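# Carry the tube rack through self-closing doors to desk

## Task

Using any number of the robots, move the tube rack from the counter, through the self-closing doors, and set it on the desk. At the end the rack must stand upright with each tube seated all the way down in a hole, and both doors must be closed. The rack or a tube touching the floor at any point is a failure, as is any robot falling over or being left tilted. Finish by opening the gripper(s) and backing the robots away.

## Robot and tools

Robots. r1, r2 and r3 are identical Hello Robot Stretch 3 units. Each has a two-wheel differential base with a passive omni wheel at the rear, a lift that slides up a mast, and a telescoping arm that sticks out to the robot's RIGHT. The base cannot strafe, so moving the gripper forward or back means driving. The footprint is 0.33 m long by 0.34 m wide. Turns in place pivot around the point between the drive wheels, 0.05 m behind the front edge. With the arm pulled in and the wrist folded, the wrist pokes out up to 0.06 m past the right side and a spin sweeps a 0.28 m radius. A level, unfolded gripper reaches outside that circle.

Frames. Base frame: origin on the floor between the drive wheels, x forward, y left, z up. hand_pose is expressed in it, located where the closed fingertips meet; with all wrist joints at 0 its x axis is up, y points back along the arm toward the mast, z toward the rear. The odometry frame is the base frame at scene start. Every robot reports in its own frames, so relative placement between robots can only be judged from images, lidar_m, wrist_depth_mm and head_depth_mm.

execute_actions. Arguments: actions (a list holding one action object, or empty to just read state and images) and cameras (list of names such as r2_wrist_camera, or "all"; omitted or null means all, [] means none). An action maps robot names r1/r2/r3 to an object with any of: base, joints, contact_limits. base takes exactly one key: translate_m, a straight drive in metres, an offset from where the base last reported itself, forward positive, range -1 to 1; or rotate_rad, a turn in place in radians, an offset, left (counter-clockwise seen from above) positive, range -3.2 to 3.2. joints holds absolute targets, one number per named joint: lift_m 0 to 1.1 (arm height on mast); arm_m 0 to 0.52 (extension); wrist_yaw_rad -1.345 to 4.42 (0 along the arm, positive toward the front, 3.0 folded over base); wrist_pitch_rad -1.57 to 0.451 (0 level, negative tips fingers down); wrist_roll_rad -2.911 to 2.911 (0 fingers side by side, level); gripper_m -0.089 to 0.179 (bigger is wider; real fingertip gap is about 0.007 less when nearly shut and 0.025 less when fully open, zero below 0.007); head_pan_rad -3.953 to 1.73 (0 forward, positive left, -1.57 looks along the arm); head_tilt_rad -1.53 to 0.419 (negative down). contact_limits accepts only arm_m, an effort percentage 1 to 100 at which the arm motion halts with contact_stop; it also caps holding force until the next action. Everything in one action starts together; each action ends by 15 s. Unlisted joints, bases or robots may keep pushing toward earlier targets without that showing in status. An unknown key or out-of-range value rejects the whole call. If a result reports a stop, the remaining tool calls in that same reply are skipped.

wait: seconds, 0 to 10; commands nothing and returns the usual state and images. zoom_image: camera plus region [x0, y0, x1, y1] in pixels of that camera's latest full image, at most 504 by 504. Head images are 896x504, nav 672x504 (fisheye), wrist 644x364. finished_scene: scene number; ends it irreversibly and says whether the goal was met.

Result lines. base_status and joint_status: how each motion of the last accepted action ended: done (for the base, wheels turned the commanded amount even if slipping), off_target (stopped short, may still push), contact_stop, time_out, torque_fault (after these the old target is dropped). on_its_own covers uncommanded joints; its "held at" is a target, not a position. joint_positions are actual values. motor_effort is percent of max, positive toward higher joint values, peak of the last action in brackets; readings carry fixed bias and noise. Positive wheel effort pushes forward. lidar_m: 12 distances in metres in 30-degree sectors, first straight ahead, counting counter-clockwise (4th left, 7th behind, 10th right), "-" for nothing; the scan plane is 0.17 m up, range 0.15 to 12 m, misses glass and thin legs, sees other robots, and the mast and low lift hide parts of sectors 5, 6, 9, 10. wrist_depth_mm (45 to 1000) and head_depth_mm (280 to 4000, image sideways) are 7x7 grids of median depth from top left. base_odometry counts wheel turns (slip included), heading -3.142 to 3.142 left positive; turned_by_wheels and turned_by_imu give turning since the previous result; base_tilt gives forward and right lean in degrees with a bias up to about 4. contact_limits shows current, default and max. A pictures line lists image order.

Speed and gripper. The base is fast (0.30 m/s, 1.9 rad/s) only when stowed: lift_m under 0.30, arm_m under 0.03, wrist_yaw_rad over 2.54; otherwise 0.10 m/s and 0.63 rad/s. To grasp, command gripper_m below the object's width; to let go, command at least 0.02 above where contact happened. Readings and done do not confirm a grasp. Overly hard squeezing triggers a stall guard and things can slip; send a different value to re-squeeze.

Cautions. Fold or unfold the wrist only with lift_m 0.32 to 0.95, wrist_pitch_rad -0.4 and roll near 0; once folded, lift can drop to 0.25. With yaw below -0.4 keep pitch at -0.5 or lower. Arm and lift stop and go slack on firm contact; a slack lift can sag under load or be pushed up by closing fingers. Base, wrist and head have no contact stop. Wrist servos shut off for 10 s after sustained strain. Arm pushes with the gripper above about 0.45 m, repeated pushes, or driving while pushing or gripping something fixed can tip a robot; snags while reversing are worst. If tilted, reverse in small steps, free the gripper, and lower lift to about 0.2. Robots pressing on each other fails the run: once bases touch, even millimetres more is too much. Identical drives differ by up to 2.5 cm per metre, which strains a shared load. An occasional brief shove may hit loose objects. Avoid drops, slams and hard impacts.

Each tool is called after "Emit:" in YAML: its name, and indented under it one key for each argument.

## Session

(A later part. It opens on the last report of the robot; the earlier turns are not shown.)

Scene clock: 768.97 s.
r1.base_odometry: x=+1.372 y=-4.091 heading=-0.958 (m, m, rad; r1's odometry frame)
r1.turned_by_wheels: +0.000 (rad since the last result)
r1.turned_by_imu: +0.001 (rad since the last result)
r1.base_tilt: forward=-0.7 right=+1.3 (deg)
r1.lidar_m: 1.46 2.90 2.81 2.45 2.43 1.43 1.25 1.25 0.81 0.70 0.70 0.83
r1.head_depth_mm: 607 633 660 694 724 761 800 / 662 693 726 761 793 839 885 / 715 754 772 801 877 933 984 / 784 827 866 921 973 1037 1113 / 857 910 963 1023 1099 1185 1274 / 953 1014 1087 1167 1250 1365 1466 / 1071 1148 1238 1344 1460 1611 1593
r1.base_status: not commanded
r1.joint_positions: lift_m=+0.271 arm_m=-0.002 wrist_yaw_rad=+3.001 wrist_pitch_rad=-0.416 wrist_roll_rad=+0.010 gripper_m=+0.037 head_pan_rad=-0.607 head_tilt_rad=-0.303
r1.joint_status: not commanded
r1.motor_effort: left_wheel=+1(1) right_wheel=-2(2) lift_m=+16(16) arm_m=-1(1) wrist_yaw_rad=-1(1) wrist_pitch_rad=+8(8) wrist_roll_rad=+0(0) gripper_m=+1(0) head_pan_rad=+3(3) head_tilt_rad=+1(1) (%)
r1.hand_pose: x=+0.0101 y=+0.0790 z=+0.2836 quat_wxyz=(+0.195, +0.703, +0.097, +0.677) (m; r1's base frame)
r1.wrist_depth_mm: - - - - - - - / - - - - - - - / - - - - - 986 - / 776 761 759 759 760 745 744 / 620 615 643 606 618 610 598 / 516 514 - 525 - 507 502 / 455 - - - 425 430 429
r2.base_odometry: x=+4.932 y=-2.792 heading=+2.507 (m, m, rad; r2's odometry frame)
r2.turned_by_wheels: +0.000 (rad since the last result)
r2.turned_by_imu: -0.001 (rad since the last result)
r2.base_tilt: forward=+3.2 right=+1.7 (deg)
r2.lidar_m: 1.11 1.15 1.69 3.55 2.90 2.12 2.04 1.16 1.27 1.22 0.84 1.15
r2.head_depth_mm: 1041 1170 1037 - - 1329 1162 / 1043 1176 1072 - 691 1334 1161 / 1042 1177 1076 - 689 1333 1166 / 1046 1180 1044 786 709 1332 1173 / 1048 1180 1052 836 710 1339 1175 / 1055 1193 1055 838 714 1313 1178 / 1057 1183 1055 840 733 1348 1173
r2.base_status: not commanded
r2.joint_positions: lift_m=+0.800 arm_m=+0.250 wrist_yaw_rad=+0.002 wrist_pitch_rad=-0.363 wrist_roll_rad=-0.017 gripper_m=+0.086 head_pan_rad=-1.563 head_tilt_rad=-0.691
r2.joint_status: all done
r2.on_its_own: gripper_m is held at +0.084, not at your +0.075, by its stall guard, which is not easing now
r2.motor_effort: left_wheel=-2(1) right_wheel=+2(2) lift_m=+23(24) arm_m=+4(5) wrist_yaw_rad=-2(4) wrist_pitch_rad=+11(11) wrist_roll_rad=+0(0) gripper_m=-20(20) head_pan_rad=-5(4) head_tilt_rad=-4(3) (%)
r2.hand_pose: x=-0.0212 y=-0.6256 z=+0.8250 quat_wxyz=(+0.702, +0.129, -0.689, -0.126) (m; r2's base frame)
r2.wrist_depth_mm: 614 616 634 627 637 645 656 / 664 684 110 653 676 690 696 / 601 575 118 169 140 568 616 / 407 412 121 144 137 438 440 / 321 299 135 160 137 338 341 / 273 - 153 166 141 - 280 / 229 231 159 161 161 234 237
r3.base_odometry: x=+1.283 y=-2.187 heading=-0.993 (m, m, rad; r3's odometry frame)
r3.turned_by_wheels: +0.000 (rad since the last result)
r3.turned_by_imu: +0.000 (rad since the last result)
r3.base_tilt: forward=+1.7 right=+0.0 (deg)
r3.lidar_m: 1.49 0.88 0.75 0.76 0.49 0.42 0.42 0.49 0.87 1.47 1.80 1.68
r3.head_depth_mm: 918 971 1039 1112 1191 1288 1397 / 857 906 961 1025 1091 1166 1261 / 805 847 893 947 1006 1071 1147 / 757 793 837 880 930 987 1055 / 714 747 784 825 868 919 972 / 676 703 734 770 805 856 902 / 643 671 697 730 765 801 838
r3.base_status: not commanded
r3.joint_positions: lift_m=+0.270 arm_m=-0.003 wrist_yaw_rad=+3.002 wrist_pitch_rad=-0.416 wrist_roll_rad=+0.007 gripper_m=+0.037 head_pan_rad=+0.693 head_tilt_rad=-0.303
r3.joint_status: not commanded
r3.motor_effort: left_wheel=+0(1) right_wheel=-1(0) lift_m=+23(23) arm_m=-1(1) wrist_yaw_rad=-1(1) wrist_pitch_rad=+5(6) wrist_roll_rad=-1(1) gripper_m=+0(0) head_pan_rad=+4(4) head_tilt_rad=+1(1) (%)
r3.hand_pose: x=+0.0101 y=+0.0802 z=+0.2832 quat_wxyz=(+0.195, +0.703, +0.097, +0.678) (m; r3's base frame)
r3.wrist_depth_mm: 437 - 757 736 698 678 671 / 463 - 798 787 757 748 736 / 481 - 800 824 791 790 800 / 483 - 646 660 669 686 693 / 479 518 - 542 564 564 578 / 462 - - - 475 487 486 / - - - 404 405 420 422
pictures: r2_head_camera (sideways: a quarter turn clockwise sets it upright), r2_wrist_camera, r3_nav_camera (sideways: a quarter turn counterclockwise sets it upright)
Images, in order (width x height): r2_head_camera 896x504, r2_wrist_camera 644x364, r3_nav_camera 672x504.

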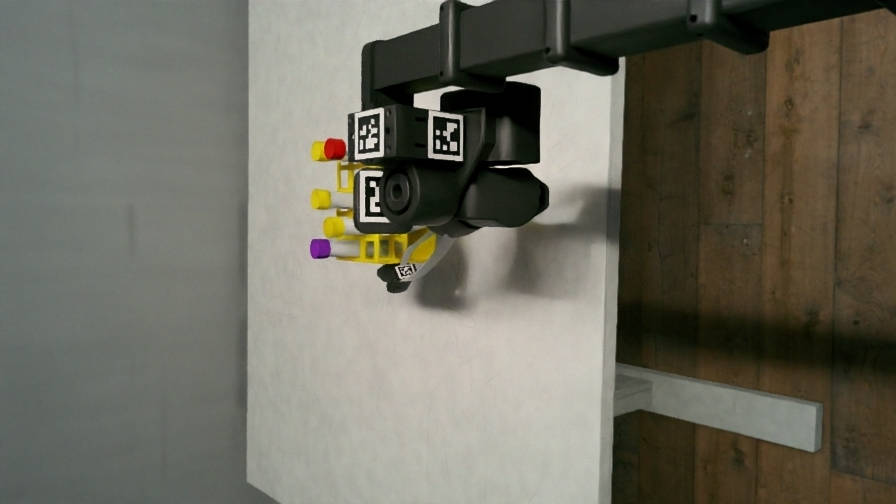

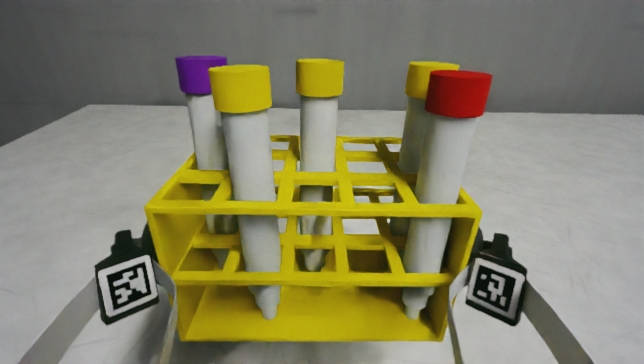

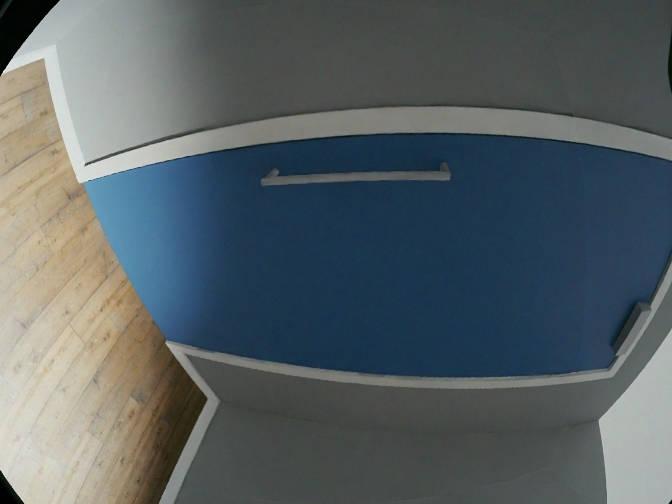

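Emit:
execute_actions:
  actions: []
  cameras: ["r2_head_camera", "r2_wrist_camera"]

Scene clock: 786.33 s.
r1.base_odometry: x=+1.372 y=-4.091 heading=-0.958 (m, m, rad; r1's odometry frame)
r1.turned_by_wheels: +0.000 (rad since the last result)
r1.turned_by_imu: +0.001 (rad since the last result)
r1.base_tilt: forward=-0.7 right=+1.3 (deg)
r1.lidar_m: 1.46 2.90 2.81 2.45 2.43 1.43 1.25 1.25 0.80 0.70 0.70 0.82
r1.head_depth_mm: 607 633 663 694 722 759 802 / 664 693 724 759 794 837 882 / 718 755 773 803 875 931 982 / 780 825 867 918 976 1037 1113 / 861 912 967 1026 1098 1190 1277 / 950 1017 1087 1163 1260 1375 1470 / 1066 1148 1245 1344 1456 1628 1582
r1.base_status: not commanded
r1.joint_positions: lift_m=+0.271 arm_m=-0.002 wrist_yaw_rad=+3.001 wrist_pitch_rad=-0.416 wrist_roll_rad=+0.010 gripper_m=+0.037 head_pan_rad=-0.607 head_tilt_rad=-0.303
r1.joint_status: not commanded
r1.motor_effort: left_wheel=+2(1) right_wheel=-2(2) lift_m=+16(16) arm_m=-1(1) wrist_yaw_rad=-1(1) wrist_pitch_rad=+8(8) wrist_roll_rad=+0(0) gripper_m=+1(0) head_pan_rad=+4(3) head_tilt_rad=+2(1) (%)
r1.hand_pose: x=+0.0101 y=+0.0790 z=+0.2836 quat_wxyz=(+0.195, +0.703, +0.097, +0.677) (m; r1's base frame)
r1.wrist_depth_mm: - - - - - - - / - - - - - - - / - - - - - - 986 / 769 767 770 775 771 744 760 / 614 616 639 607 611 605 594 / 512 513 - 521 - 504 499 / 452 - - - 424 429 430
r2.base_odometry: x=+4.932 y=-2.792 heading=+2.507 (m, m, rad; r2's odometry frame)
r2.turned_by_wheels: +0.000 (rad since the last result)
r2.turned_by_imu: -0.001 (rad since the last result)
r2.base_tilt: forward=+3.2 right=+1.7 (deg)
r2.lidar_m: 1.11 1.15 1.69 3.54 2.90 2.12 2.05 1.16 1.27 1.22 0.84 1.15
r2.head_depth_mm: 1042 1173 1038 - - 1317 1166 / 1045 1178 1071 - 688 1330 1165 / 1042 1178 1071 - 691 1327 1171 / 1048 1179 1048 785 710 1340 1167 / 1048 1188 1048 834 709 1340 1174 / 1056 1188 1054 839 714 1318 1173 / 1052 1190 1059 837 732 1342 1173
r2.base_status: not commanded
r2.joint_positions: lift_m=+0.800 arm_m=+0.250 wrist_yaw_rad=+0.002 wrist_pitch_rad=-0.363 wrist_roll_rad=-0.017 gripper_m=+0.086 head_pan_rad=-1.563 head_tilt_rad=-0.691
r2.joint_status: all done
r2.on_its_own: gripper_m is held at +0.084, not at your +0.075, by its stall guard, which is not easing now
r2.motor_effort: left_wheel=-2(1) right_wheel=+2(2) lift_m=+24(24) arm_m=+5(5) wrist_yaw_rad=-2(4) wrist_pitch_rad=+11(11) wrist_roll_rad=+0(0) gripper_m=-20(20) head_pan_rad=-3(4) head_tilt_rad=-2(3) (%)
r2.hand_pose: x=-0.0212 y=-0.6256 z=+0.8250 quat_wxyz=(+0.702, +0.129, -0.689, -0.126) (m; r2's base frame)
r2.wrist_depth_mm: 611 627 627 629 621 638 627 / 663 674 110 672 652 677 702 / 600 562 118 168 140 564 603 / 411 414 122 144 137 430 447 / 328 300 135 160 136 340 342 / 274 - 152 166 141 - 282 / 230 230 158 161 160 230 240
r3.base_odometry: x=+1.283 y=-2.187 heading=-0.993 (m, m, rad; r3's odometry frame)
r3.turned_by_wheels: +0.000 (rad since the last result)
r3.turned_by_imu: +0.000 (rad since the last result)
r3.base_tilt: forward=+1.6 right=-0.1 (deg)
r3.lidar_m: 1.49 0.88 0.75 0.76 0.49 0.42 0.42 0.49 0.87 1.47 1.81 1.68
r3.head_depth_mm: 920 975 1039 1107 1196 1293 1403 / 857 906 959 1023 1090 1171 1261 / 803 846 894 948 1006 1074 1146 / 756 796 834 877 931 989 1057 / 715 746 783 822 867 917 975 / 677 705 733 770 807 857 907 / 643 668 695 730 765 802 838
r3.base_status: not commanded
r3.joint_positions: lift_m=+0.270 arm_m=-0.003 wrist_yaw_rad=+3.002 wrist_pitch_rad=-0.416 wrist_roll_rad=+0.007 gripper_m=+0.037 head_pan_rad=+0.693 head_tilt_rad=-0.303
r3.joint_status: not commanded
r3.motor_effort: left_wheel=+2(1) right_wheel=-1(0) lift_m=+23(23) arm_m=-1(1) wrist_yaw_rad=-1(1) wrist_pitch_rad=+5(6) wrist_roll_rad=-1(1) gripper_m=+0(0) head_pan_rad=+4(4) head_tilt_rad=+2(1) (%)
r3.hand_pose: x=+0.0101 y=+0.0802 z=+0.2832 quat_wxyz=(+0.195, +0.703, +0.097, +0.678) (m; r3's base frame)
r3.wrist_depth_mm: 440 - 742 714 724 694 662 / 455 - 819 763 768 742 717 / 482 - 798 837 799 788 786 / 494 - 656 646 695 681 697 / 484 521 - 544 562 561 577 / 462 - - - 479 476 488 / - - - 411 407 420 422
pictures: r2_head_camera (sideways: a quarter turn clockwise sets it upright), r2_wrist_camera
Images, in order (width x height): r2_head_camera 896x504, r2_wrist_camera 644x364.

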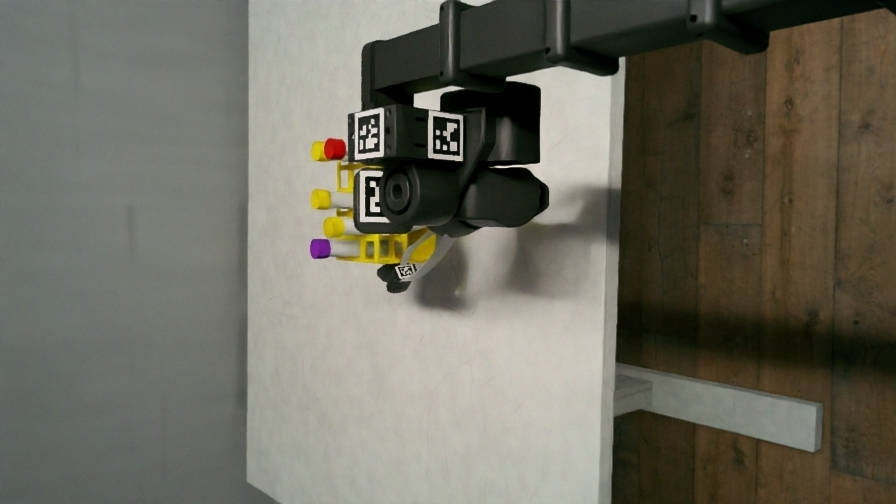

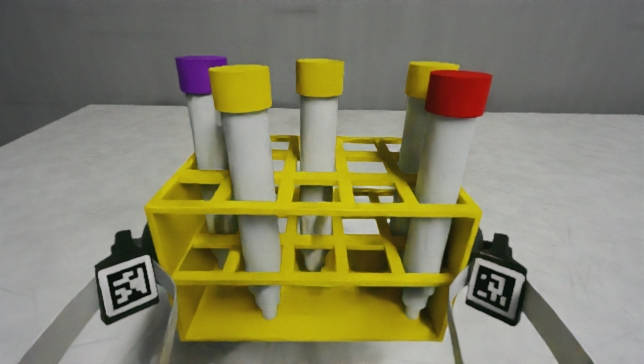

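Emit:
execute_actions:
  actions:
    - {"r2": {"joints": {"lift_m": 0.745}}}
  cameras: ["r2_head_camera", "r2_wrist_camera"]

Scene clock: 799.37 s.
r1.base_odometry: x=+1.372 y=-4.091 heading=-0.958 (m, m, rad; r1's odometry frame)
r1.turned_by_wheels: +0.000 (rad since the last result)
r1.turned_by_imu: +0.001 (rad since the last result)
r1.base_tilt: forward=-0.7 right=+1.3 (deg)
r1.lidar_m: 1.46 2.90 2.80 2.45 2.44 1.43 1.25 1.25 0.81 0.70 0.70 0.83
r1.head_depth_mm: 609 633 662 692 725 763 801 / 665 694 725 758 794 837 882 / 715 755 773 805 879 928 985 / 788 822 870 917 975 1034 1118 / 863 912 965 1030 1099 1178 1289 / 955 1013 1084 1161 1253 1356 1466 / 1072 1144 1236 1342 1459 1622 1585
r1.base_status: not commanded
r1.joint_positions: lift_m=+0.271 arm_m=-0.002 wrist_yaw_rad=+3.001 wrist_pitch_rad=-0.416 wrist_roll_rad=+0.010 gripper_m=+0.037 head_pan_rad=-0.607 head_tilt_rad=-0.303
r1.joint_status: not commanded
r1.motor_effort: left_wheel=-1(1) right_wheel=-1(1) lift_m=+16(16) arm_m=-1(1) wrist_yaw_rad=-1(1) wrist_pitch_rad=+8(8) wrist_roll_rad=+0(0) gripper_m=+0(1) head_pan_rad=+3(2) head_tilt_rad=+1(1) (%)
r1.hand_pose: x=+0.0101 y=+0.0790 z=+0.2836 quat_wxyz=(+0.195, +0.703, +0.097, +0.677) (m; r1's base frame)
r1.wrist_depth_mm: - - - - - - - / - - - - - - - / - - - - - - 987 / 770 771 761 758 766 756 758 / 617 611 637 607 618 602 600 / 518 508 - 523 - 504 501 / 450 - - - 428 431 428
r2.base_odometry: x=+4.932 y=-2.792 heading=+2.507 (m, m, rad; r2's odometry frame)
r2.turned_by_wheels: +0.000 (rad since the last result)
r2.turned_by_imu: -0.001 (rad since the last result)
r2.base_tilt: forward=+3.3 right=+1.7 (deg)
r2.lidar_m: 1.11 1.15 1.68 3.53 2.91 2.12 2.04 1.16 1.27 1.22 0.84 1.15
r2.head_depth_mm: 1037 1172 1035 846 - - - / 1048 1172 1035 889 670 1326 1163 / 1045 1179 1040 - 675 1339 1164 / 1046 1177 1043 767 709 1337 1168 / 1048 1180 1045 835 710 1339 1170 / 1057 1191 1050 836 713 1317 1171 / 1055 1189 1055 840 731 1358 1174
r2.base_status: not commanded
r2.joint_positions: lift_m=+0.745 arm_m=+0.250 wrist_yaw_rad=+0.002 wrist_pitch_rad=-0.363 wrist_roll_rad=-0.017 gripper_m=+0.086 head_pan_rad=-1.563 head_tilt_rad=-0.691
r2.joint_status: all done
r2.on_its_own: gripper_m is held at +0.084, not at your +0.075, by its stall guard, which is not easing now
r2.motor_effort: left_wheel=-2(1) right_wheel=+3(2) lift_m=+16(20) arm_m=+4(4) wrist_yaw_rad=-2(2) wrist_pitch_rad=+11(11) wrist_roll_rad=+0(0) gripper_m=-21(20) head_pan_rad=-3(4) head_tilt_rad=-3(4) (%)
r2.hand_pose: x=-0.0212 y=-0.6257 z=+0.7705 quat_wxyz=(+0.702, +0.129, -0.689, -0.126) (m; r2's base frame)
r2.wrist_depth_mm: 618 632 629 636 631 651 645 / 657 643 110 625 567 667 702 / 426 432 118 180 140 425 465 / 311 314 122 143 137 331 333 / 246 227 135 159 136 259 261 / 204 - 153 167 141 - 212 / 173 175 158 160 161 176 181
r3.base_odometry: x=+1.283 y=-2.187 heading=-0.993 (m, m, rad; r3's odometry frame)
r3.turned_by_wheels: +0.000 (rad since the last result)
r3.turned_by_imu: +0.000 (rad since the last result)
r3.base_tilt: forward=+1.6 right=+0.1 (deg)
r3.lidar_m: 1.50 0.87 0.75 0.76 0.49 0.42 0.42 0.49 0.86 1.47 1.81 1.68
r3.head_depth_mm: 921 977 1040 1108 1197 1289 1398 / 859 904 963 1025 1092 1168 1257 / 803 845 898 947 1004 1071 1150 / 757 795 835 879 932 993 1052 / 715 746 784 824 869 921 977 / 678 706 734 773 807 855 905 / 643 669 696 729 765 802 838
r3.base_status: not commanded
r3.joint_positions: lift_m=+0.270 arm_m=-0.003 wrist_yaw_rad=+3.002 wrist_pitch_rad=-0.416 wrist_roll_rad=+0.007 gripper_m=+0.037 head_pan_rad=+0.693 head_tilt_rad=-0.303
r3.joint_status: not commanded
r3.motor_effort: left_wheel=+1(2) right_wheel=-1(0) lift_m=+23(23) arm_m=-1(0) wrist_yaw_rad=-1(1) wrist_pitch_rad=+6(5) wrist_roll_rad=-2(1) gripper_m=-1(0) head_pan_rad=+3(4) head_tilt_rad=+2(2) (%)
r3.hand_pose: x=+0.0101 y=+0.0802 z=+0.2832 quat_wxyz=(+0.195, +0.703, +0.097, +0.678) (m; r3's base frame)
r3.wrist_depth_mm: 433 - 751 729 709 669 680 / 470 - 831 798 788 738 733 / 484 - 790 814 816 789 785 / 483 - 646 667 675 678 719 / 485 527 - 540 562 559 585 / 458 - - - 476 476 486 / - - - 412 411 417 424
pictures: r2_head_camera (sideways: a quarter turn clockwise sets it upright), r2_wrist_camera
Images, in order (width x height): r2_head_camera 896x504, r2_wrist_camera 644x364.

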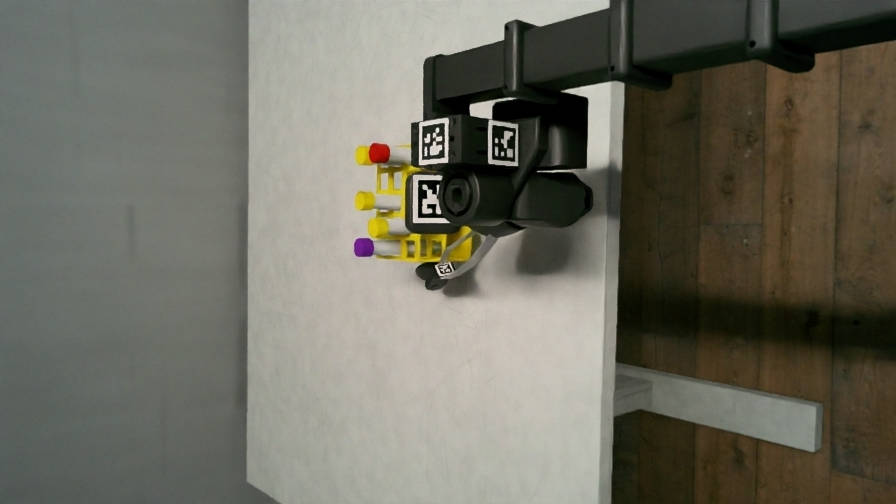

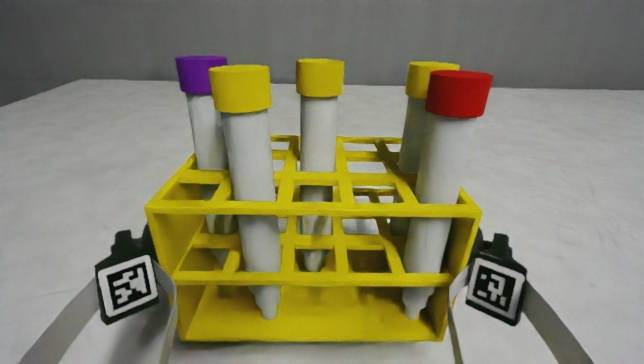

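Emit:
execute_actions:
  actions:
    - {"r2": {"joints": {"lift_m": 0.736}}}
  cameras: ["r2_wrist_camera"]

Scene clock: 807.17 s.
r1.base_odometry: x=+1.372 y=-4.091 heading=-0.958 (m, m, rad; r1's odometry frame)
r1.turned_by_wheels: +0.000 (rad since the last result)
r1.turned_by_imu: +0.001 (rad since the last result)
r1.base_tilt: forward=-0.7 right=+1.3 (deg)
r1.lidar_m: 1.46 2.90 2.80 2.45 2.44 1.43 1.25 1.25 0.80 0.70 0.70 0.82
r1.head_depth_mm: 608 634 661 693 722 762 803 / 664 694 727 763 796 836 885 / 718 751 780 802 876 930 992 / 782 824 867 921 979 1043 1113 / 861 910 969 1030 1095 1183 1274 / 954 1016 1085 1168 1255 1362 1479 / 1070 1148 1240 1347 1452 1613 1587
r1.base_status: not commanded
r1.joint_positions: lift_m=+0.271 arm_m=-0.002 wrist_yaw_rad=+3.001 wrist_pitch_rad=-0.416 wrist_roll_rad=+0.010 gripper_m=+0.037 head_pan_rad=-0.607 head_tilt_rad=-0.303
r1.joint_status: not commanded
r1.motor_effort: left_wheel=+0(1) right_wheel=-1(1) lift_m=+16(16) arm_m=-1(1) wrist_yaw_rad=-1(1) wrist_pitch_rad=+8(8) wrist_roll_rad=+0(0) gripper_m=+1(1) head_pan_rad=+3(3) head_tilt_rad=+1(2) (%)
r1.hand_pose: x=+0.0101 y=+0.0790 z=+0.2836 quat_wxyz=(+0.195, +0.703, +0.097, +0.677) (m; r1's base frame)
r1.wrist_depth_mm: - - - - - - - / - - - - - - - / - - - - - - - / 779 771 763 760 758 744 742 / 611 613 630 609 611 610 592 / 507 513 - 523 - 506 498 / 451 - - - 430 432 429
r2.base_odometry: x=+4.932 y=-2.792 heading=+2.507 (m, m, rad; r2's odometry frame)
r2.turned_by_wheels: +0.000 (rad since the last result)
r2.turned_by_imu: -0.001 (rad since the last result)
r2.base_tilt: forward=+3.2 right=+1.6 (deg)
r2.lidar_m: 1.11 1.15 1.69 3.55 2.91 2.12 2.04 1.16 1.26 1.22 0.84 1.15
r2.head_depth_mm: 1038 1167 1038 850 704 - - / 1043 1179 1032 880 680 1320 1168 / 1042 1181 1034 745 676 1336 1167 / 1046 1178 1047 779 708 1344 1172 / 1051 1190 1049 836 709 1335 1171 / 1049 1193 1051 837 715 1305 1173 / 1051 1196 1055 838 732 1345 1170
r2.base_status: not commanded
r2.joint_positions: lift_m=+0.736 arm_m=+0.250 wrist_yaw_rad=+0.002 wrist_pitch_rad=-0.362 wrist_roll_rad=-0.017 gripper_m=+0.086 head_pan_rad=-1.563 head_tilt_rad=-0.691
r2.joint_status: all done
r2.on_its_own: gripper_m is held at +0.084, not at your +0.075, by its stall guard, which is not easing now
r2.motor_effort: left_wheel=-1(2) right_wheel=+2(2) lift_m=+16(14) arm_m=+4(5) wrist_yaw_rad=-1(2) wrist_pitch_rad=+11(11) wrist_roll_rad=+0(0) gripper_m=-20(20) head_pan_rad=-3(5) head_tilt_rad=-4(3) (%)
r2.hand_pose: x=-0.0212 y=-0.6257 z=+0.7615 quat_wxyz=(+0.702, +0.129, -0.689, -0.126) (m; r2's base frame)
r2.wrist_depth_mm: 618 621 637 630 638 629 654 / 643 639 110 587 548 663 663 / 400 401 118 168 140 407 440 / 294 293 121 144 137 307 317 / 233 216 135 160 136 242 244 / 192 - 152 166 141 - 202 / 164 165 156 158 158 167 170
r3.base_odometry: x=+1.283 y=-2.187 heading=-0.993 (m, m, rad; r3's odometry frame)
r3.turned_by_wheels: +0.000 (rad since the last result)
r3.turned_by_imu: +0.000 (rad since the last result)
r3.base_tilt: forward=+1.6 right=+0.0 (deg)
r3.lidar_m: 1.50 0.88 0.75 0.76 0.49 0.42 0.42 0.49 0.86 1.47 1.81 1.68
r3.head_depth_mm: 919 976 1041 1106 1194 1288 1395 / 860 906 960 1024 1091 1172 1261 / 802 845 893 946 1004 1071 1149 / 756 794 835 880 933 988 1050 / 714 746 784 823 869 918 975 / 676 706 735 772 810 857 905 / 643 668 696 729 764 803 840
r3.base_status: not commanded
r3.joint_positions: lift_m=+0.270 arm_m=-0.003 wrist_yaw_rad=+3.002 wrist_pitch_rad=-0.416 wrist_roll_rad=+0.007 gripper_m=+0.037 head_pan_rad=+0.693 head_tilt_rad=-0.303
r3.joint_status: not commanded
r3.motor_effort: left_wheel=+1(1) right_wheel=-2(1) lift_m=+23(23) arm_m=+0(0) wrist_yaw_rad=-1(1) wrist_pitch_rad=+5(5) wrist_roll_rad=-1(1) gripper_m=-1(1) head_pan_rad=+3(4) head_tilt_rad=+2(1) (%)
r3.hand_pose: x=+0.0101 y=+0.0802 z=+0.2832 quat_wxyz=(+0.195, +0.703, +0.097, +0.678) (m; r3's base frame)
r3.wrist_depth_mm: 435 - 748 714 700 681 674 / 465 - 817 791 774 746 746 / 489 - 804 822 850 781 800 / 491 - 633 649 675 680 711 / 483 525 - 547 558 557 579 / 463 - - - 485 482 497 / - - - 409 414 415 426
pictures: r2_wrist_camera
Images, in order (width x height): r2_wrist_camera 644x364.

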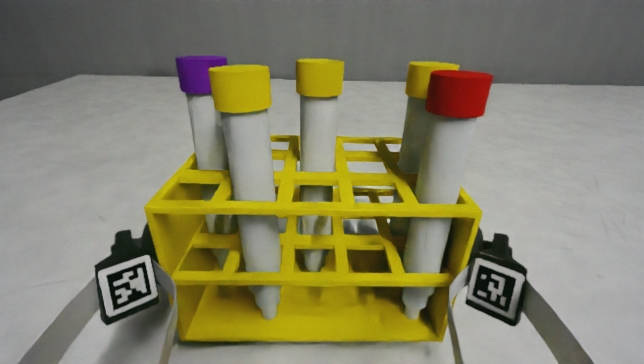

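Emit:
execute_actions:
  actions:
    - {"r2": {"joints": {"lift_m": 0.731}}}
  cameras: ["r2_wrist_camera"]

Scene clock: 816.33 s.
r1.base_odometry: x=+1.372 y=-4.091 heading=-0.958 (m, m, rad; r1's odometry frame)
r1.turned_by_wheels: +0.000 (rad since the last result)
r1.turned_by_imu: +0.001 (rad since the last result)
r1.base_tilt: forward=-0.7 right=+1.3 (deg)
r1.lidar_m: 1.46 2.90 2.81 2.45 2.44 1.43 1.25 1.25 0.81 0.70 0.70 0.82
r1.head_depth_mm: 608 633 662 695 727 763 801 / 666 692 722 761 797 837 887 / 721 753 774 803 875 926 990 / 782 825 873 920 977 1038 1112 / 865 909 965 1029 1096 1178 1272 / 955 1019 1088 1168 1255 1366 1467 / 1067 1147 1248 1342 1456 1617 1569
r1.base_status: not commanded
r1.joint_positions: lift_m=+0.271 arm_m=-0.002 wrist_yaw_rad=+3.001 wrist_pitch_rad=-0.416 wrist_roll_rad=+0.010 gripper_m=+0.037 head_pan_rad=-0.607 head_tilt_rad=-0.303
r1.joint_status: not commanded
r1.motor_effort: left_wheel=+0(1) right_wheel=-2(2) lift_m=+17(16) arm_m=-1(1) wrist_yaw_rad=-1(1) wrist_pitch_rad=+8(8) wrist_roll_rad=+0(0) gripper_m=+1(0) head_pan_rad=+3(4) head_tilt_rad=+0(2) (%)
r1.hand_pose: x=+0.0101 y=+0.0790 z=+0.2836 quat_wxyz=(+0.195, +0.703, +0.097, +0.677) (m; r1's base frame)
r1.wrist_depth_mm: - - - - - - - / - - - - - - - / - - - - 994 995 - / 785 767 774 768 758 755 743 / 619 620 642 607 617 606 599 / 509 509 - 527 - 506 502 / 447 - - - 428 428 428
r2.base_odometry: x=+4.932 y=-2.792 heading=+2.507 (m, m, rad; r2's odometry frame)
r2.turned_by_wheels: +0.000 (rad since the last result)
r2.turned_by_imu: -0.001 (rad since the last result)
r2.base_tilt: forward=+3.3 right=+1.6 (deg)
r2.lidar_m: 1.11 1.15 1.68 3.54 2.90 2.13 2.04 1.16 1.27 1.22 0.84 1.15
r2.head_depth_mm: 1036 1166 1031 833 703 - - / 1044 1170 1036 875 680 1331 1165 / 1046 1176 1039 756 673 1328 1171 / 1048 1174 1046 790 706 1340 1169 / 1046 1180 1041 836 711 1338 1173 / 1050 1183 1050 839 713 1311 1187 / 1055 1191 1061 839 731 1349 1177
r2.base_status: not commanded
r2.joint_positions: lift_m=+0.731 arm_m=+0.250 wrist_yaw_rad=+0.002 wrist_pitch_rad=-0.362 wrist_roll_rad=-0.017 gripper_m=+0.086 head_pan_rad=-1.563 head_tilt_rad=-0.691
r2.joint_status: all done
r2.on_its_own: gripper_m is held at +0.084, not at your +0.075, by its stall guard, which is not easing now
r2.motor_effort: left_wheel=-2(2) right_wheel=+2(2) lift_m=+16(14) arm_m=+4(4) wrist_yaw_rad=-2(2) wrist_pitch_rad=+11(11) wrist_roll_rad=+0(0) gripper_m=-20(21) head_pan_rad=-3(4) head_tilt_rad=-3(3) (%)
r2.hand_pose: x=-0.0212 y=-0.6257 z=+0.7565 quat_wxyz=(+0.702, +0.129, -0.689, -0.126) (m; r2's base frame)
r2.wrist_depth_mm: 609 627 626 625 639 649 642 / 646 606 110 583 529 659 684 / 386 390 118 179 140 391 422 / 284 287 121 143 137 299 306 / 224 210 135 161 137 236 238 / 187 - 154 167 141 - 195 / - 160 153 154 156 161 167
r3.base_odometry: x=+1.283 y=-2.187 heading=-0.993 (m, m, rad; r3's odometry frame)
r3.turned_by_wheels: +0.000 (rad since the last result)
r3.turned_by_imu: +0.000 (rad since the last result)
r3.base_tilt: forward=+1.6 right=+0.1 (deg)
r3.lidar_m: 1.49 0.88 0.75 0.76 0.49 0.42 0.42 0.49 0.86 1.47 1.80 1.68
r3.head_depth_mm: 920 972 1042 1111 1196 1284 1400 / 860 907 960 1023 1091 1169 1261 / 804 845 894 946 1007 1072 1149 / 756 794 834 881 932 991 1051 / 714 747 785 823 868 916 976 / 675 706 735 771 807 857 904 / 642 669 696 730 765 802 837
r3.base_status: not commanded
r3.joint_positions: lift_m=+0.270 arm_m=-0.003 wrist_yaw_rad=+3.002 wrist_pitch_rad=-0.416 wrist_roll_rad=+0.007 gripper_m=+0.037 head_pan_rad=+0.693 head_tilt_rad=-0.303
r3.joint_status: not commanded
r3.motor_effort: left_wheel=+1(2) right_wheel=-1(1) lift_m=+23(23) arm_m=-1(1) wrist_yaw_rad=-1(1) wrist_pitch_rad=+5(5) wrist_roll_rad=-1(1) gripper_m=+0(1) head_pan_rad=+4(4) head_tilt_rad=+1(1) (%)
r3.hand_pose: x=+0.0101 y=+0.0802 z=+0.2832 quat_wxyz=(+0.195, +0.703, +0.097, +0.678) (m; r3's base frame)
r3.wrist_depth_mm: 441 - 758 723 689 687 677 / 471 - 812 775 767 750 725 / 482 - 809 826 820 809 784 / 489 - 637 657 667 676 714 / 479 524 - 554 556 567 563 / 461 - - - 481 482 491 / - - - 411 408 417 421
pictures: r2_wrist_camera
Images, in order (width x height): r2_wrist_camera 644x364.

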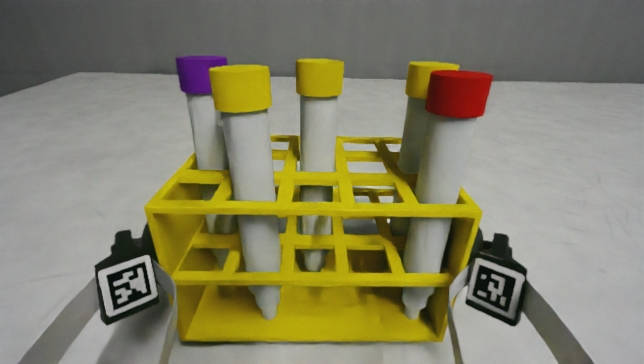

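Emit:
execute_actions:
  actions:
    - {"r2": {"joints": {"lift_m": 0.725}}}
  cameras: ["r2_wrist_camera"]

Scene clock: 822.93 s.
r1.base_odometry: x=+1.372 y=-4.091 heading=-0.958 (m, m, rad; r1's odometry frame)
r1.turned_by_wheels: +0.000 (rad since the last result)
r1.turned_by_imu: +0.001 (rad since the last result)
r1.base_tilt: forward=-0.7 right=+1.3 (deg)
r1.lidar_m: 1.46 2.90 2.81 2.45 2.43 1.44 1.25 1.25 0.81 0.70 0.70 0.83
r1.head_depth_mm: 608 634 661 693 727 762 803 / 664 691 726 758 793 839 884 / 719 749 773 802 877 925 987 / 783 823 867 921 972 1038 1112 / 857 914 967 1031 1097 1185 1281 / 958 1019 1085 1168 1258 1364 1471 / 1072 1156 1239 1344 1464 1627 1583
r1.base_status: not commanded
r1.joint_positions: lift_m=+0.271 arm_m=-0.002 wrist_yaw_rad=+3.001 wrist_pitch_rad=-0.416 wrist_roll_rad=+0.010 gripper_m=+0.037 head_pan_rad=-0.607 head_tilt_rad=-0.303
r1.joint_status: not commanded
r1.motor_effort: left_wheel=+1(0) right_wheel=-3(2) lift_m=+16(16) arm_m=-1(1) wrist_yaw_rad=-1(1) wrist_pitch_rad=+8(8) wrist_roll_rad=+0(0) gripper_m=+0(0) head_pan_rad=+3(3) head_tilt_rad=+2(1) (%)
r1.hand_pose: x=+0.0101 y=+0.0790 z=+0.2836 quat_wxyz=(+0.195, +0.703, +0.097, +0.677) (m; r1's base frame)
r1.wrist_depth_mm: - - - - - - - / - - - - - - - / - - - - - - 987 / 763 773 766 770 753 753 749 / 612 613 642 608 623 607 606 / 515 516 - 528 - 493 504 / 453 - - - 432 431 428
r2.base_odometry: x=+4.932 y=-2.792 heading=+2.507 (m, m, rad; r2's odometry frame)
r2.turned_by_wheels: +0.000 (rad since the last result)
r2.turned_by_imu: -0.001 (rad since the last result)
r2.base_tilt: forward=+3.2 right=+1.8 (deg)
r2.lidar_m: 1.11 1.15 1.68 3.55 2.91 2.12 2.04 1.16 1.27 1.22 0.84 1.15
r2.head_depth_mm: 1039 1166 1032 823 703 - - / 1036 1166 1034 878 671 1322 1163 / 1046 1172 1041 758 1059 1329 1165 / 1048 1181 1042 788 711 1339 1168 / 1049 1177 1047 833 711 1340 1173 / 1047 1184 1052 840 711 1318 1174 / 1060 1192 1051 839 731 1347 1172
r2.base_status: not commanded
r2.joint_positions: lift_m=+0.725 arm_m=+0.250 wrist_yaw_rad=+0.002 wrist_pitch_rad=-0.359 wrist_roll_rad=-0.017 gripper_m=+0.086 head_pan_rad=-1.563 head_tilt_rad=-0.691
r2.joint_status: all done
r2.on_its_own: gripper_m is held at +0.084, not at your +0.075, by its stall guard, which is not easing now
r2.motor_effort: left_wheel=-2(2) right_wheel=+2(3) lift_m=+15(14) arm_m=+4(4) wrist_yaw_rad=-2(2) wrist_pitch_rad=+10(11) wrist_roll_rad=+0(0) gripper_m=-20(21) head_pan_rad=-3(3) head_tilt_rad=-4(4) (%)
r2.hand_pose: x=-0.0212 y=-0.6260 z=+0.7513 quat_wxyz=(+0.702, +0.128, -0.689, -0.125) (m; r2's base frame)
r2.wrist_depth_mm: 620 640 626 621 634 633 631 / 658 599 109 529 519 685 665 / 374 387 118 165 139 381 414 / 274 279 120 143 136 290 299 / 218 201 135 160 136 228 230 / 180 - 153 170 150 188 190 / - 154 150 151 153 156 161
r3.base_odometry: x=+1.283 y=-2.187 heading=-0.993 (m, m, rad; r3's odometry frame)
r3.turned_by_wheels: +0.000 (rad since the last result)
r3.turned_by_imu: +0.000 (rad since the last result)
r3.base_tilt: forward=+1.6 right=+0.0 (deg)
r3.lidar_m: 1.50 0.88 0.75 0.76 0.49 0.42 0.42 0.49 0.87 1.47 1.81 1.68
r3.head_depth_mm: 919 975 1037 1115 1196 1296 1396 / 858 907 963 1022 1093 1173 1260 / 803 848 892 947 1007 1073 1152 / 756 792 836 881 931 989 1051 / 715 748 785 826 868 918 970 / 678 707 734 772 807 856 907 / 643 669 697 731 765 800 842
r3.base_status: not commanded
r3.joint_positions: lift_m=+0.270 arm_m=-0.003 wrist_yaw_rad=+3.002 wrist_pitch_rad=-0.416 wrist_roll_rad=+0.007 gripper_m=+0.037 head_pan_rad=+0.693 head_tilt_rad=-0.303
r3.joint_status: not commanded
r3.motor_effort: left_wheel=+1(2) right_wheel=-1(1) lift_m=+23(23) arm_m=-1(1) wrist_yaw_rad=-2(1) wrist_pitch_rad=+5(5) wrist_roll_rad=-1(1) gripper_m=+0(0) head_pan_rad=+3(3) head_tilt_rad=+1(1) (%)
r3.hand_pose: x=+0.0101 y=+0.0802 z=+0.2832 quat_wxyz=(+0.195, +0.703, +0.097, +0.678) (m; r3's base frame)
r3.wrist_depth_mm: 433 - 742 714 701 689 675 / 459 - 820 784 771 736 718 / 482 - 793 800 811 797 793 / 487 - 639 650 676 680 697 / 483 527 - 537 545 573 570 / 464 - - - 484 475 483 / - - - 405 413 414 421
pictures: r2_wrist_camera
Images, in order (width x height): r2_wrist_camera 644x364.

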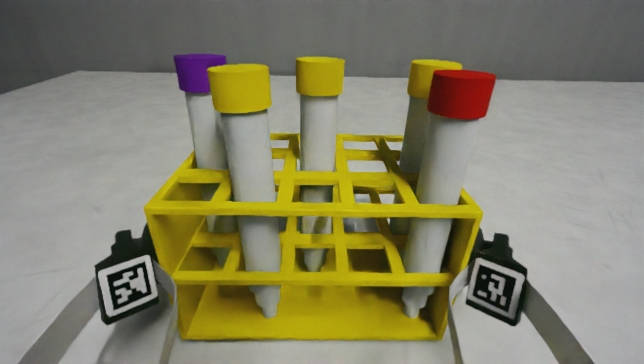

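Emit:
execute_actions:
  actions:
    - {"r2": {"joints": {"gripper_m": 0.175}}}
  cameras: ["r2_wrist_camera"]

Scene clock: 828.53 s.
r1.base_odometry: x=+1.372 y=-4.091 heading=-0.958 (m, m, rad; r1's odometry frame)
r1.turned_by_wheels: +0.000 (rad since the last result)
r1.turned_by_imu: +0.002 (rad since the last result)
r1.base_tilt: forward=-0.7 right=+1.3 (deg)
r1.lidar_m: 1.46 2.90 2.81 2.45 2.43 1.43 1.25 1.25 0.81 0.70 0.70 0.83
r1.head_depth_mm: 608 634 660 694 725 760 801 / 665 693 724 761 797 834 885 / 719 752 777 799 877 932 988 / 784 826 871 916 976 1041 1113 / 864 911 967 1027 1098 1187 1279 / 953 1012 1083 1164 1257 1371 1470 / 1071 1152 1235 1353 1458 1611 1575
r1.base_status: not commanded
r1.joint_positions: lift_m=+0.271 arm_m=-0.002 wrist_yaw_rad=+3.001 wrist_pitch_rad=-0.416 wrist_roll_rad=+0.010 gripper_m=+0.037 head_pan_rad=-0.607 head_tilt_rad=-0.303
r1.joint_status: not commanded
r1.motor_effort: left_wheel=+1(0) right_wheel=-2(1) lift_m=+16(16) arm_m=-1(1) wrist_yaw_rad=+0(0) wrist_pitch_rad=+8(8) wrist_roll_rad=+0(0) gripper_m=+1(1) head_pan_rad=+4(2) head_tilt_rad=+2(1) (%)
r1.hand_pose: x=+0.0101 y=+0.0790 z=+0.2836 quat_wxyz=(+0.195, +0.703, +0.097, +0.677) (m; r1's base frame)
r1.wrist_depth_mm: - - - - - - - / - - - - - - - / - - - - - - 988 / 781 772 778 764 764 744 744 / 617 615 636 618 616 604 594 / 518 513 - 526 - 504 501 / 452 - - - 424 430 431
r2.base_odometry: x=+4.932 y=-2.792 heading=+2.507 (m, m, rad; r2's odometry frame)
r2.turned_by_wheels: +0.000 (rad since the last result)
r2.turned_by_imu: -0.001 (rad since the last result)
r2.base_tilt: forward=+3.2 right=+1.7 (deg)
r2.lidar_m: 1.11 1.15 1.69 3.54 2.90 2.12 2.04 1.16 1.27 1.22 0.84 1.15
r2.head_depth_mm: 1039 1168 1029 824 698 - - / 1041 1178 1032 875 673 1316 1166 / 1044 1181 1040 750 1064 1338 1168 / 1050 1185 1046 782 710 1341 1178 / 1051 1186 1047 832 710 1336 1168 / 1051 1183 1058 839 714 1319 1171 / 1060 1191 1055 840 732 1353 1175
r2.base_status: not commanded
r2.joint_positions: lift_m=+0.725 arm_m=+0.250 wrist_yaw_rad=+0.002 wrist_pitch_rad=-0.353 wrist_roll_rad=-0.017 gripper_m=+0.175 head_pan_rad=-1.563 head_tilt_rad=-0.691
r2.joint_status: all done
r2.motor_effort: left_wheel=-2(2) right_wheel=+2(2) lift_m=+15(16) arm_m=+4(4) wrist_yaw_rad=-2(2) wrist_pitch_rad=+8(10) wrist_roll_rad=+1(0) gripper_m=+0(85) head_pan_rad=-4(3) head_tilt_rad=-4(3) (%)
r2.hand_pose: x=-0.0211 y=-0.6267 z=+0.7527 quat_wxyz=(+0.702, +0.126, -0.690, -0.123) (m; r2's base frame)
r2.wrist_depth_mm: 618 617 630 629 626 640 637 / 655 618 128 532 580 677 673 / 385 392 105 184 136 388 424 / 282 282 124 144 136 296 302 / 220 138 132 159 134 230 233 / - 172 152 171 147 183 192 / 150 155 153 155 155 159 161
r3.base_odometry: x=+1.283 y=-2.187 heading=-0.993 (m, m, rad; r3's odometry frame)
r3.turned_by_wheels: +0.000 (rad since the last result)
r3.turned_by_imu: +0.000 (rad since the last result)
r3.base_tilt: forward=+1.5 right=+0.0 (deg)
r3.lidar_m: 1.49 0.87 0.75 0.76 0.49 0.42 0.42 0.49 0.87 1.47 1.80 1.68
r3.head_depth_mm: 922 976 1038 1111 1197 1294 1400 / 858 908 959 1027 1094 1171 1258 / 805 846 892 946 1008 1075 1148 / 757 793 834 880 932 988 1054 / 714 750 786 820 870 920 970 / 677 707 734 771 805 857 905 / 643 668 698 729 764 802 840
r3.base_status: not commanded
r3.joint_positions: lift_m=+0.270 arm_m=-0.003 wrist_yaw_rad=+3.002 wrist_pitch_rad=-0.416 wrist_roll_rad=+0.007 gripper_m=+0.037 head_pan_rad=+0.693 head_tilt_rad=-0.303
r3.joint_status: not commanded
r3.motor_effort: left_wheel=+0(0) right_wheel=-1(1) lift_m=+23(23) arm_m=-1(1) wrist_yaw_rad=-1(1) wrist_pitch_rad=+5(5) wrist_roll_rad=-1(1) gripper_m=+0(0) head_pan_rad=+3(3) head_tilt_rad=+1(1) (%)
r3.hand_pose: x=+0.0101 y=+0.0802 z=+0.2832 quat_wxyz=(+0.195, +0.703, +0.097, +0.678) (m; r3's base frame)
r3.wrist_depth_mm: 442 - 753 699 711 683 663 / 457 - 801 790 760 758 725 / 490 - 812 808 804 786 776 / 486 - 653 664 681 683 706 / 479 532 - 552 558 569 574 / 451 - - - 471 488 480 / - - - 409 412 420 415
pictures: r2_wrist_camera
Images, in order (width x height): r2_wrist_camera 644x364.

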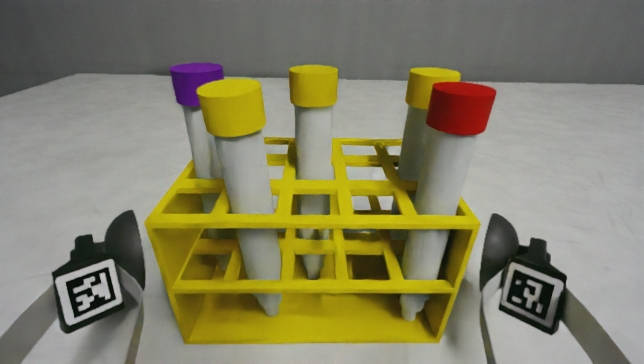

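Released. Retract the arm and move clear.

Emit:
execute_actions:
  actions:
    - {"r2": {"joints": {"arm_m": 0.0, "lift_m": 0.76}}}
  cameras: ["r2_wrist_camera", "r2_head_camera"]

Scene clock: 836.60 s.
r1.base_odometry: x=+1.372 y=-4.091 heading=-0.958 (m, m, rad; r1's odometry frame)
r1.turned_by_wheels: +0.000 (rad since the last result)
r1.turned_by_imu: +0.002 (rad since the last result)
r1.base_tilt: forward=-0.6 right=+1.3 (deg)
r1.lidar_m: 1.47 2.90 2.80 2.45 2.44 1.43 1.25 1.25 0.81 0.70 0.70 0.82
r1.head_depth_mm: 608 633 661 694 724 762 802 / 665 692 724 758 796 837 885 / 721 754 772 803 876 930 989 / 783 821 872 922 982 1042 1112 / 862 915 966 1030 1099 1176 1283 / 955 1021 1089 1162 1254 1371 1467 / 1072 1151 1242 1343 1471 1611 1598
r1.base_status: not commanded
r1.joint_positions: lift_m=+0.271 arm_m=-0.002 wrist_yaw_rad=+3.001 wrist_pitch_rad=-0.416 wrist_roll_rad=+0.010 gripper_m=+0.037 head_pan_rad=-0.607 head_tilt_rad=-0.303
r1.joint_status: not commanded
r1.motor_effort: left_wheel=+1(1) right_wheel=-2(1) lift_m=+16(16) arm_m=-1(1) wrist_yaw_rad=+0(0) wrist_pitch_rad=+8(8) wrist_roll_rad=+0(0) gripper_m=+1(1) head_pan_rad=+3(4) head_tilt_rad=+2(2) (%)
r1.hand_pose: x=+0.0101 y=+0.0790 z=+0.2836 quat_wxyz=(+0.195, +0.703, +0.097, +0.677) (m; r1's base frame)
r1.wrist_depth_mm: - - - - - - - / - - - - - - - / - - - - - 990 - / 774 779 776 758 755 762 745 / 613 617 640 613 615 606 608 / 507 511 - 520 - 501 504 / 452 - - - 429 433 431
r2.base_odometry: x=+4.932 y=-2.792 heading=+2.507 (m, m, rad; r2's odometry frame)
r2.turned_by_wheels: +0.000 (rad since the last result)
r2.turned_by_imu: -0.001 (rad since the last result)
r2.base_tilt: forward=+3.3 right=+1.7 (deg)
r2.lidar_m: 1.11 1.15 1.69 3.54 2.90 2.12 2.04 1.16 1.27 1.22 0.84 1.15
r2.head_depth_mm: 1034 1165 1032 826 702 1341 - / 1039 1178 1037 827 705 1331 - / 1042 1178 1043 768 708 - - / 1044 1175 1046 785 708 1355 1172 / 1046 1178 1047 834 710 1341 1171 / 1052 1189 1054 834 713 1309 1176 / 1055 1193 1056 842 733 1348 1175
r2.base_status: not commanded
r2.joint_positions: lift_m=+0.760 arm_m=+0.000 wrist_yaw_rad=+0.001 wrist_pitch_rad=-0.352 wrist_roll_rad=-0.017 gripper_m=+0.175 head_pan_rad=-1.563 head_tilt_rad=-0.691
r2.joint_status: all done
r2.motor_effort: left_wheel=-2(1) right_wheel=+2(2) lift_m=+24(24) arm_m=-3(4) wrist_yaw_rad=-2(2) wrist_pitch_rad=+7(8) wrist_roll_rad=+0(0) gripper_m=+0(0) head_pan_rad=-3(3) head_tilt_rad=-3(4) (%)
r2.hand_pose: x=-0.0212 y=-0.3776 z=+0.7875 quat_wxyz=(+0.702, +0.126, -0.690, -0.123) (m; r2's base frame)
r2.wrist_depth_mm: 839 842 812 821 828 863 865 / 874 803 811 370 809 885 919 / 471 481 493 376 512 524 522 / 349 352 354 358 358 371 370 / 273 287 276 281 285 300 286 / 251 250 249 250 251 - 255 / 876 877 893 957 946 943 884
r3.base_odometry: x=+1.283 y=-2.187 heading=-0.993 (m, m, rad; r3's odometry frame)
r3.turned_by_wheels: +0.000 (rad since the last result)
r3.turned_by_imu: +0.000 (rad since the last result)
r3.base_tilt: forward=+1.7 right=+0.0 (deg)
r3.lidar_m: 1.50 0.87 0.75 0.76 0.49 0.42 0.42 0.49 0.87 1.47 1.80 1.68
r3.head_depth_mm: 921 972 1039 1111 1192 1285 1397 / 859 909 960 1019 1091 1176 1264 / 803 847 892 947 1004 1073 1145 / 754 793 836 880 932 990 1053 / 715 748 784 823 870 918 973 / 677 707 734 771 809 857 906 / 642 669 698 731 761 801 838
r3.base_status: not commanded
r3.joint_positions: lift_m=+0.270 arm_m=-0.003 wrist_yaw_rad=+3.002 wrist_pitch_rad=-0.416 wrist_roll_rad=+0.007 gripper_m=+0.037 head_pan_rad=+0.693 head_tilt_rad=-0.303
r3.joint_status: not commanded
r3.motor_effort: left_wheel=+1(1) right_wheel=-1(1) lift_m=+23(23) arm_m=-1(1) wrist_yaw_rad=-2(1) wrist_pitch_rad=+5(5) wrist_roll_rad=-1(1) gripper_m=-1(1) head_pan_rad=+4(4) head_tilt_rad=+1(1) (%)
r3.hand_pose: x=+0.0101 y=+0.0802 z=+0.2832 quat_wxyz=(+0.195, +0.703, +0.097, +0.678) (m; r3's base frame)
r3.wrist_depth_mm: 434 - 738 747 688 688 673 / 461 - 791 802 764 736 735 / 485 - 800 823 815 810 793 / 488 - 637 657 675 678 698 / 481 521 - 538 561 562 577 / 457 - - - 474 472 486 / - - - 409 411 414 420
pictures: r2_head_camera (sideways: a quarter turn clockwise sets it upright), r2_wrist_camera
Images, in order (width x height): r2_head_camera 896x504, r2_wrist_camera 644x364.

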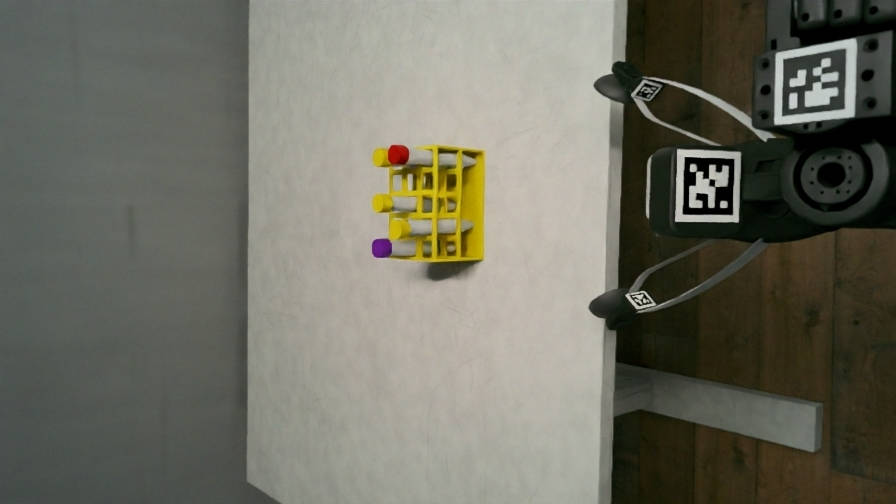

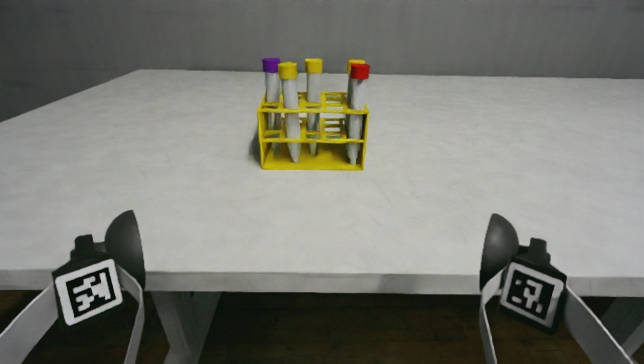

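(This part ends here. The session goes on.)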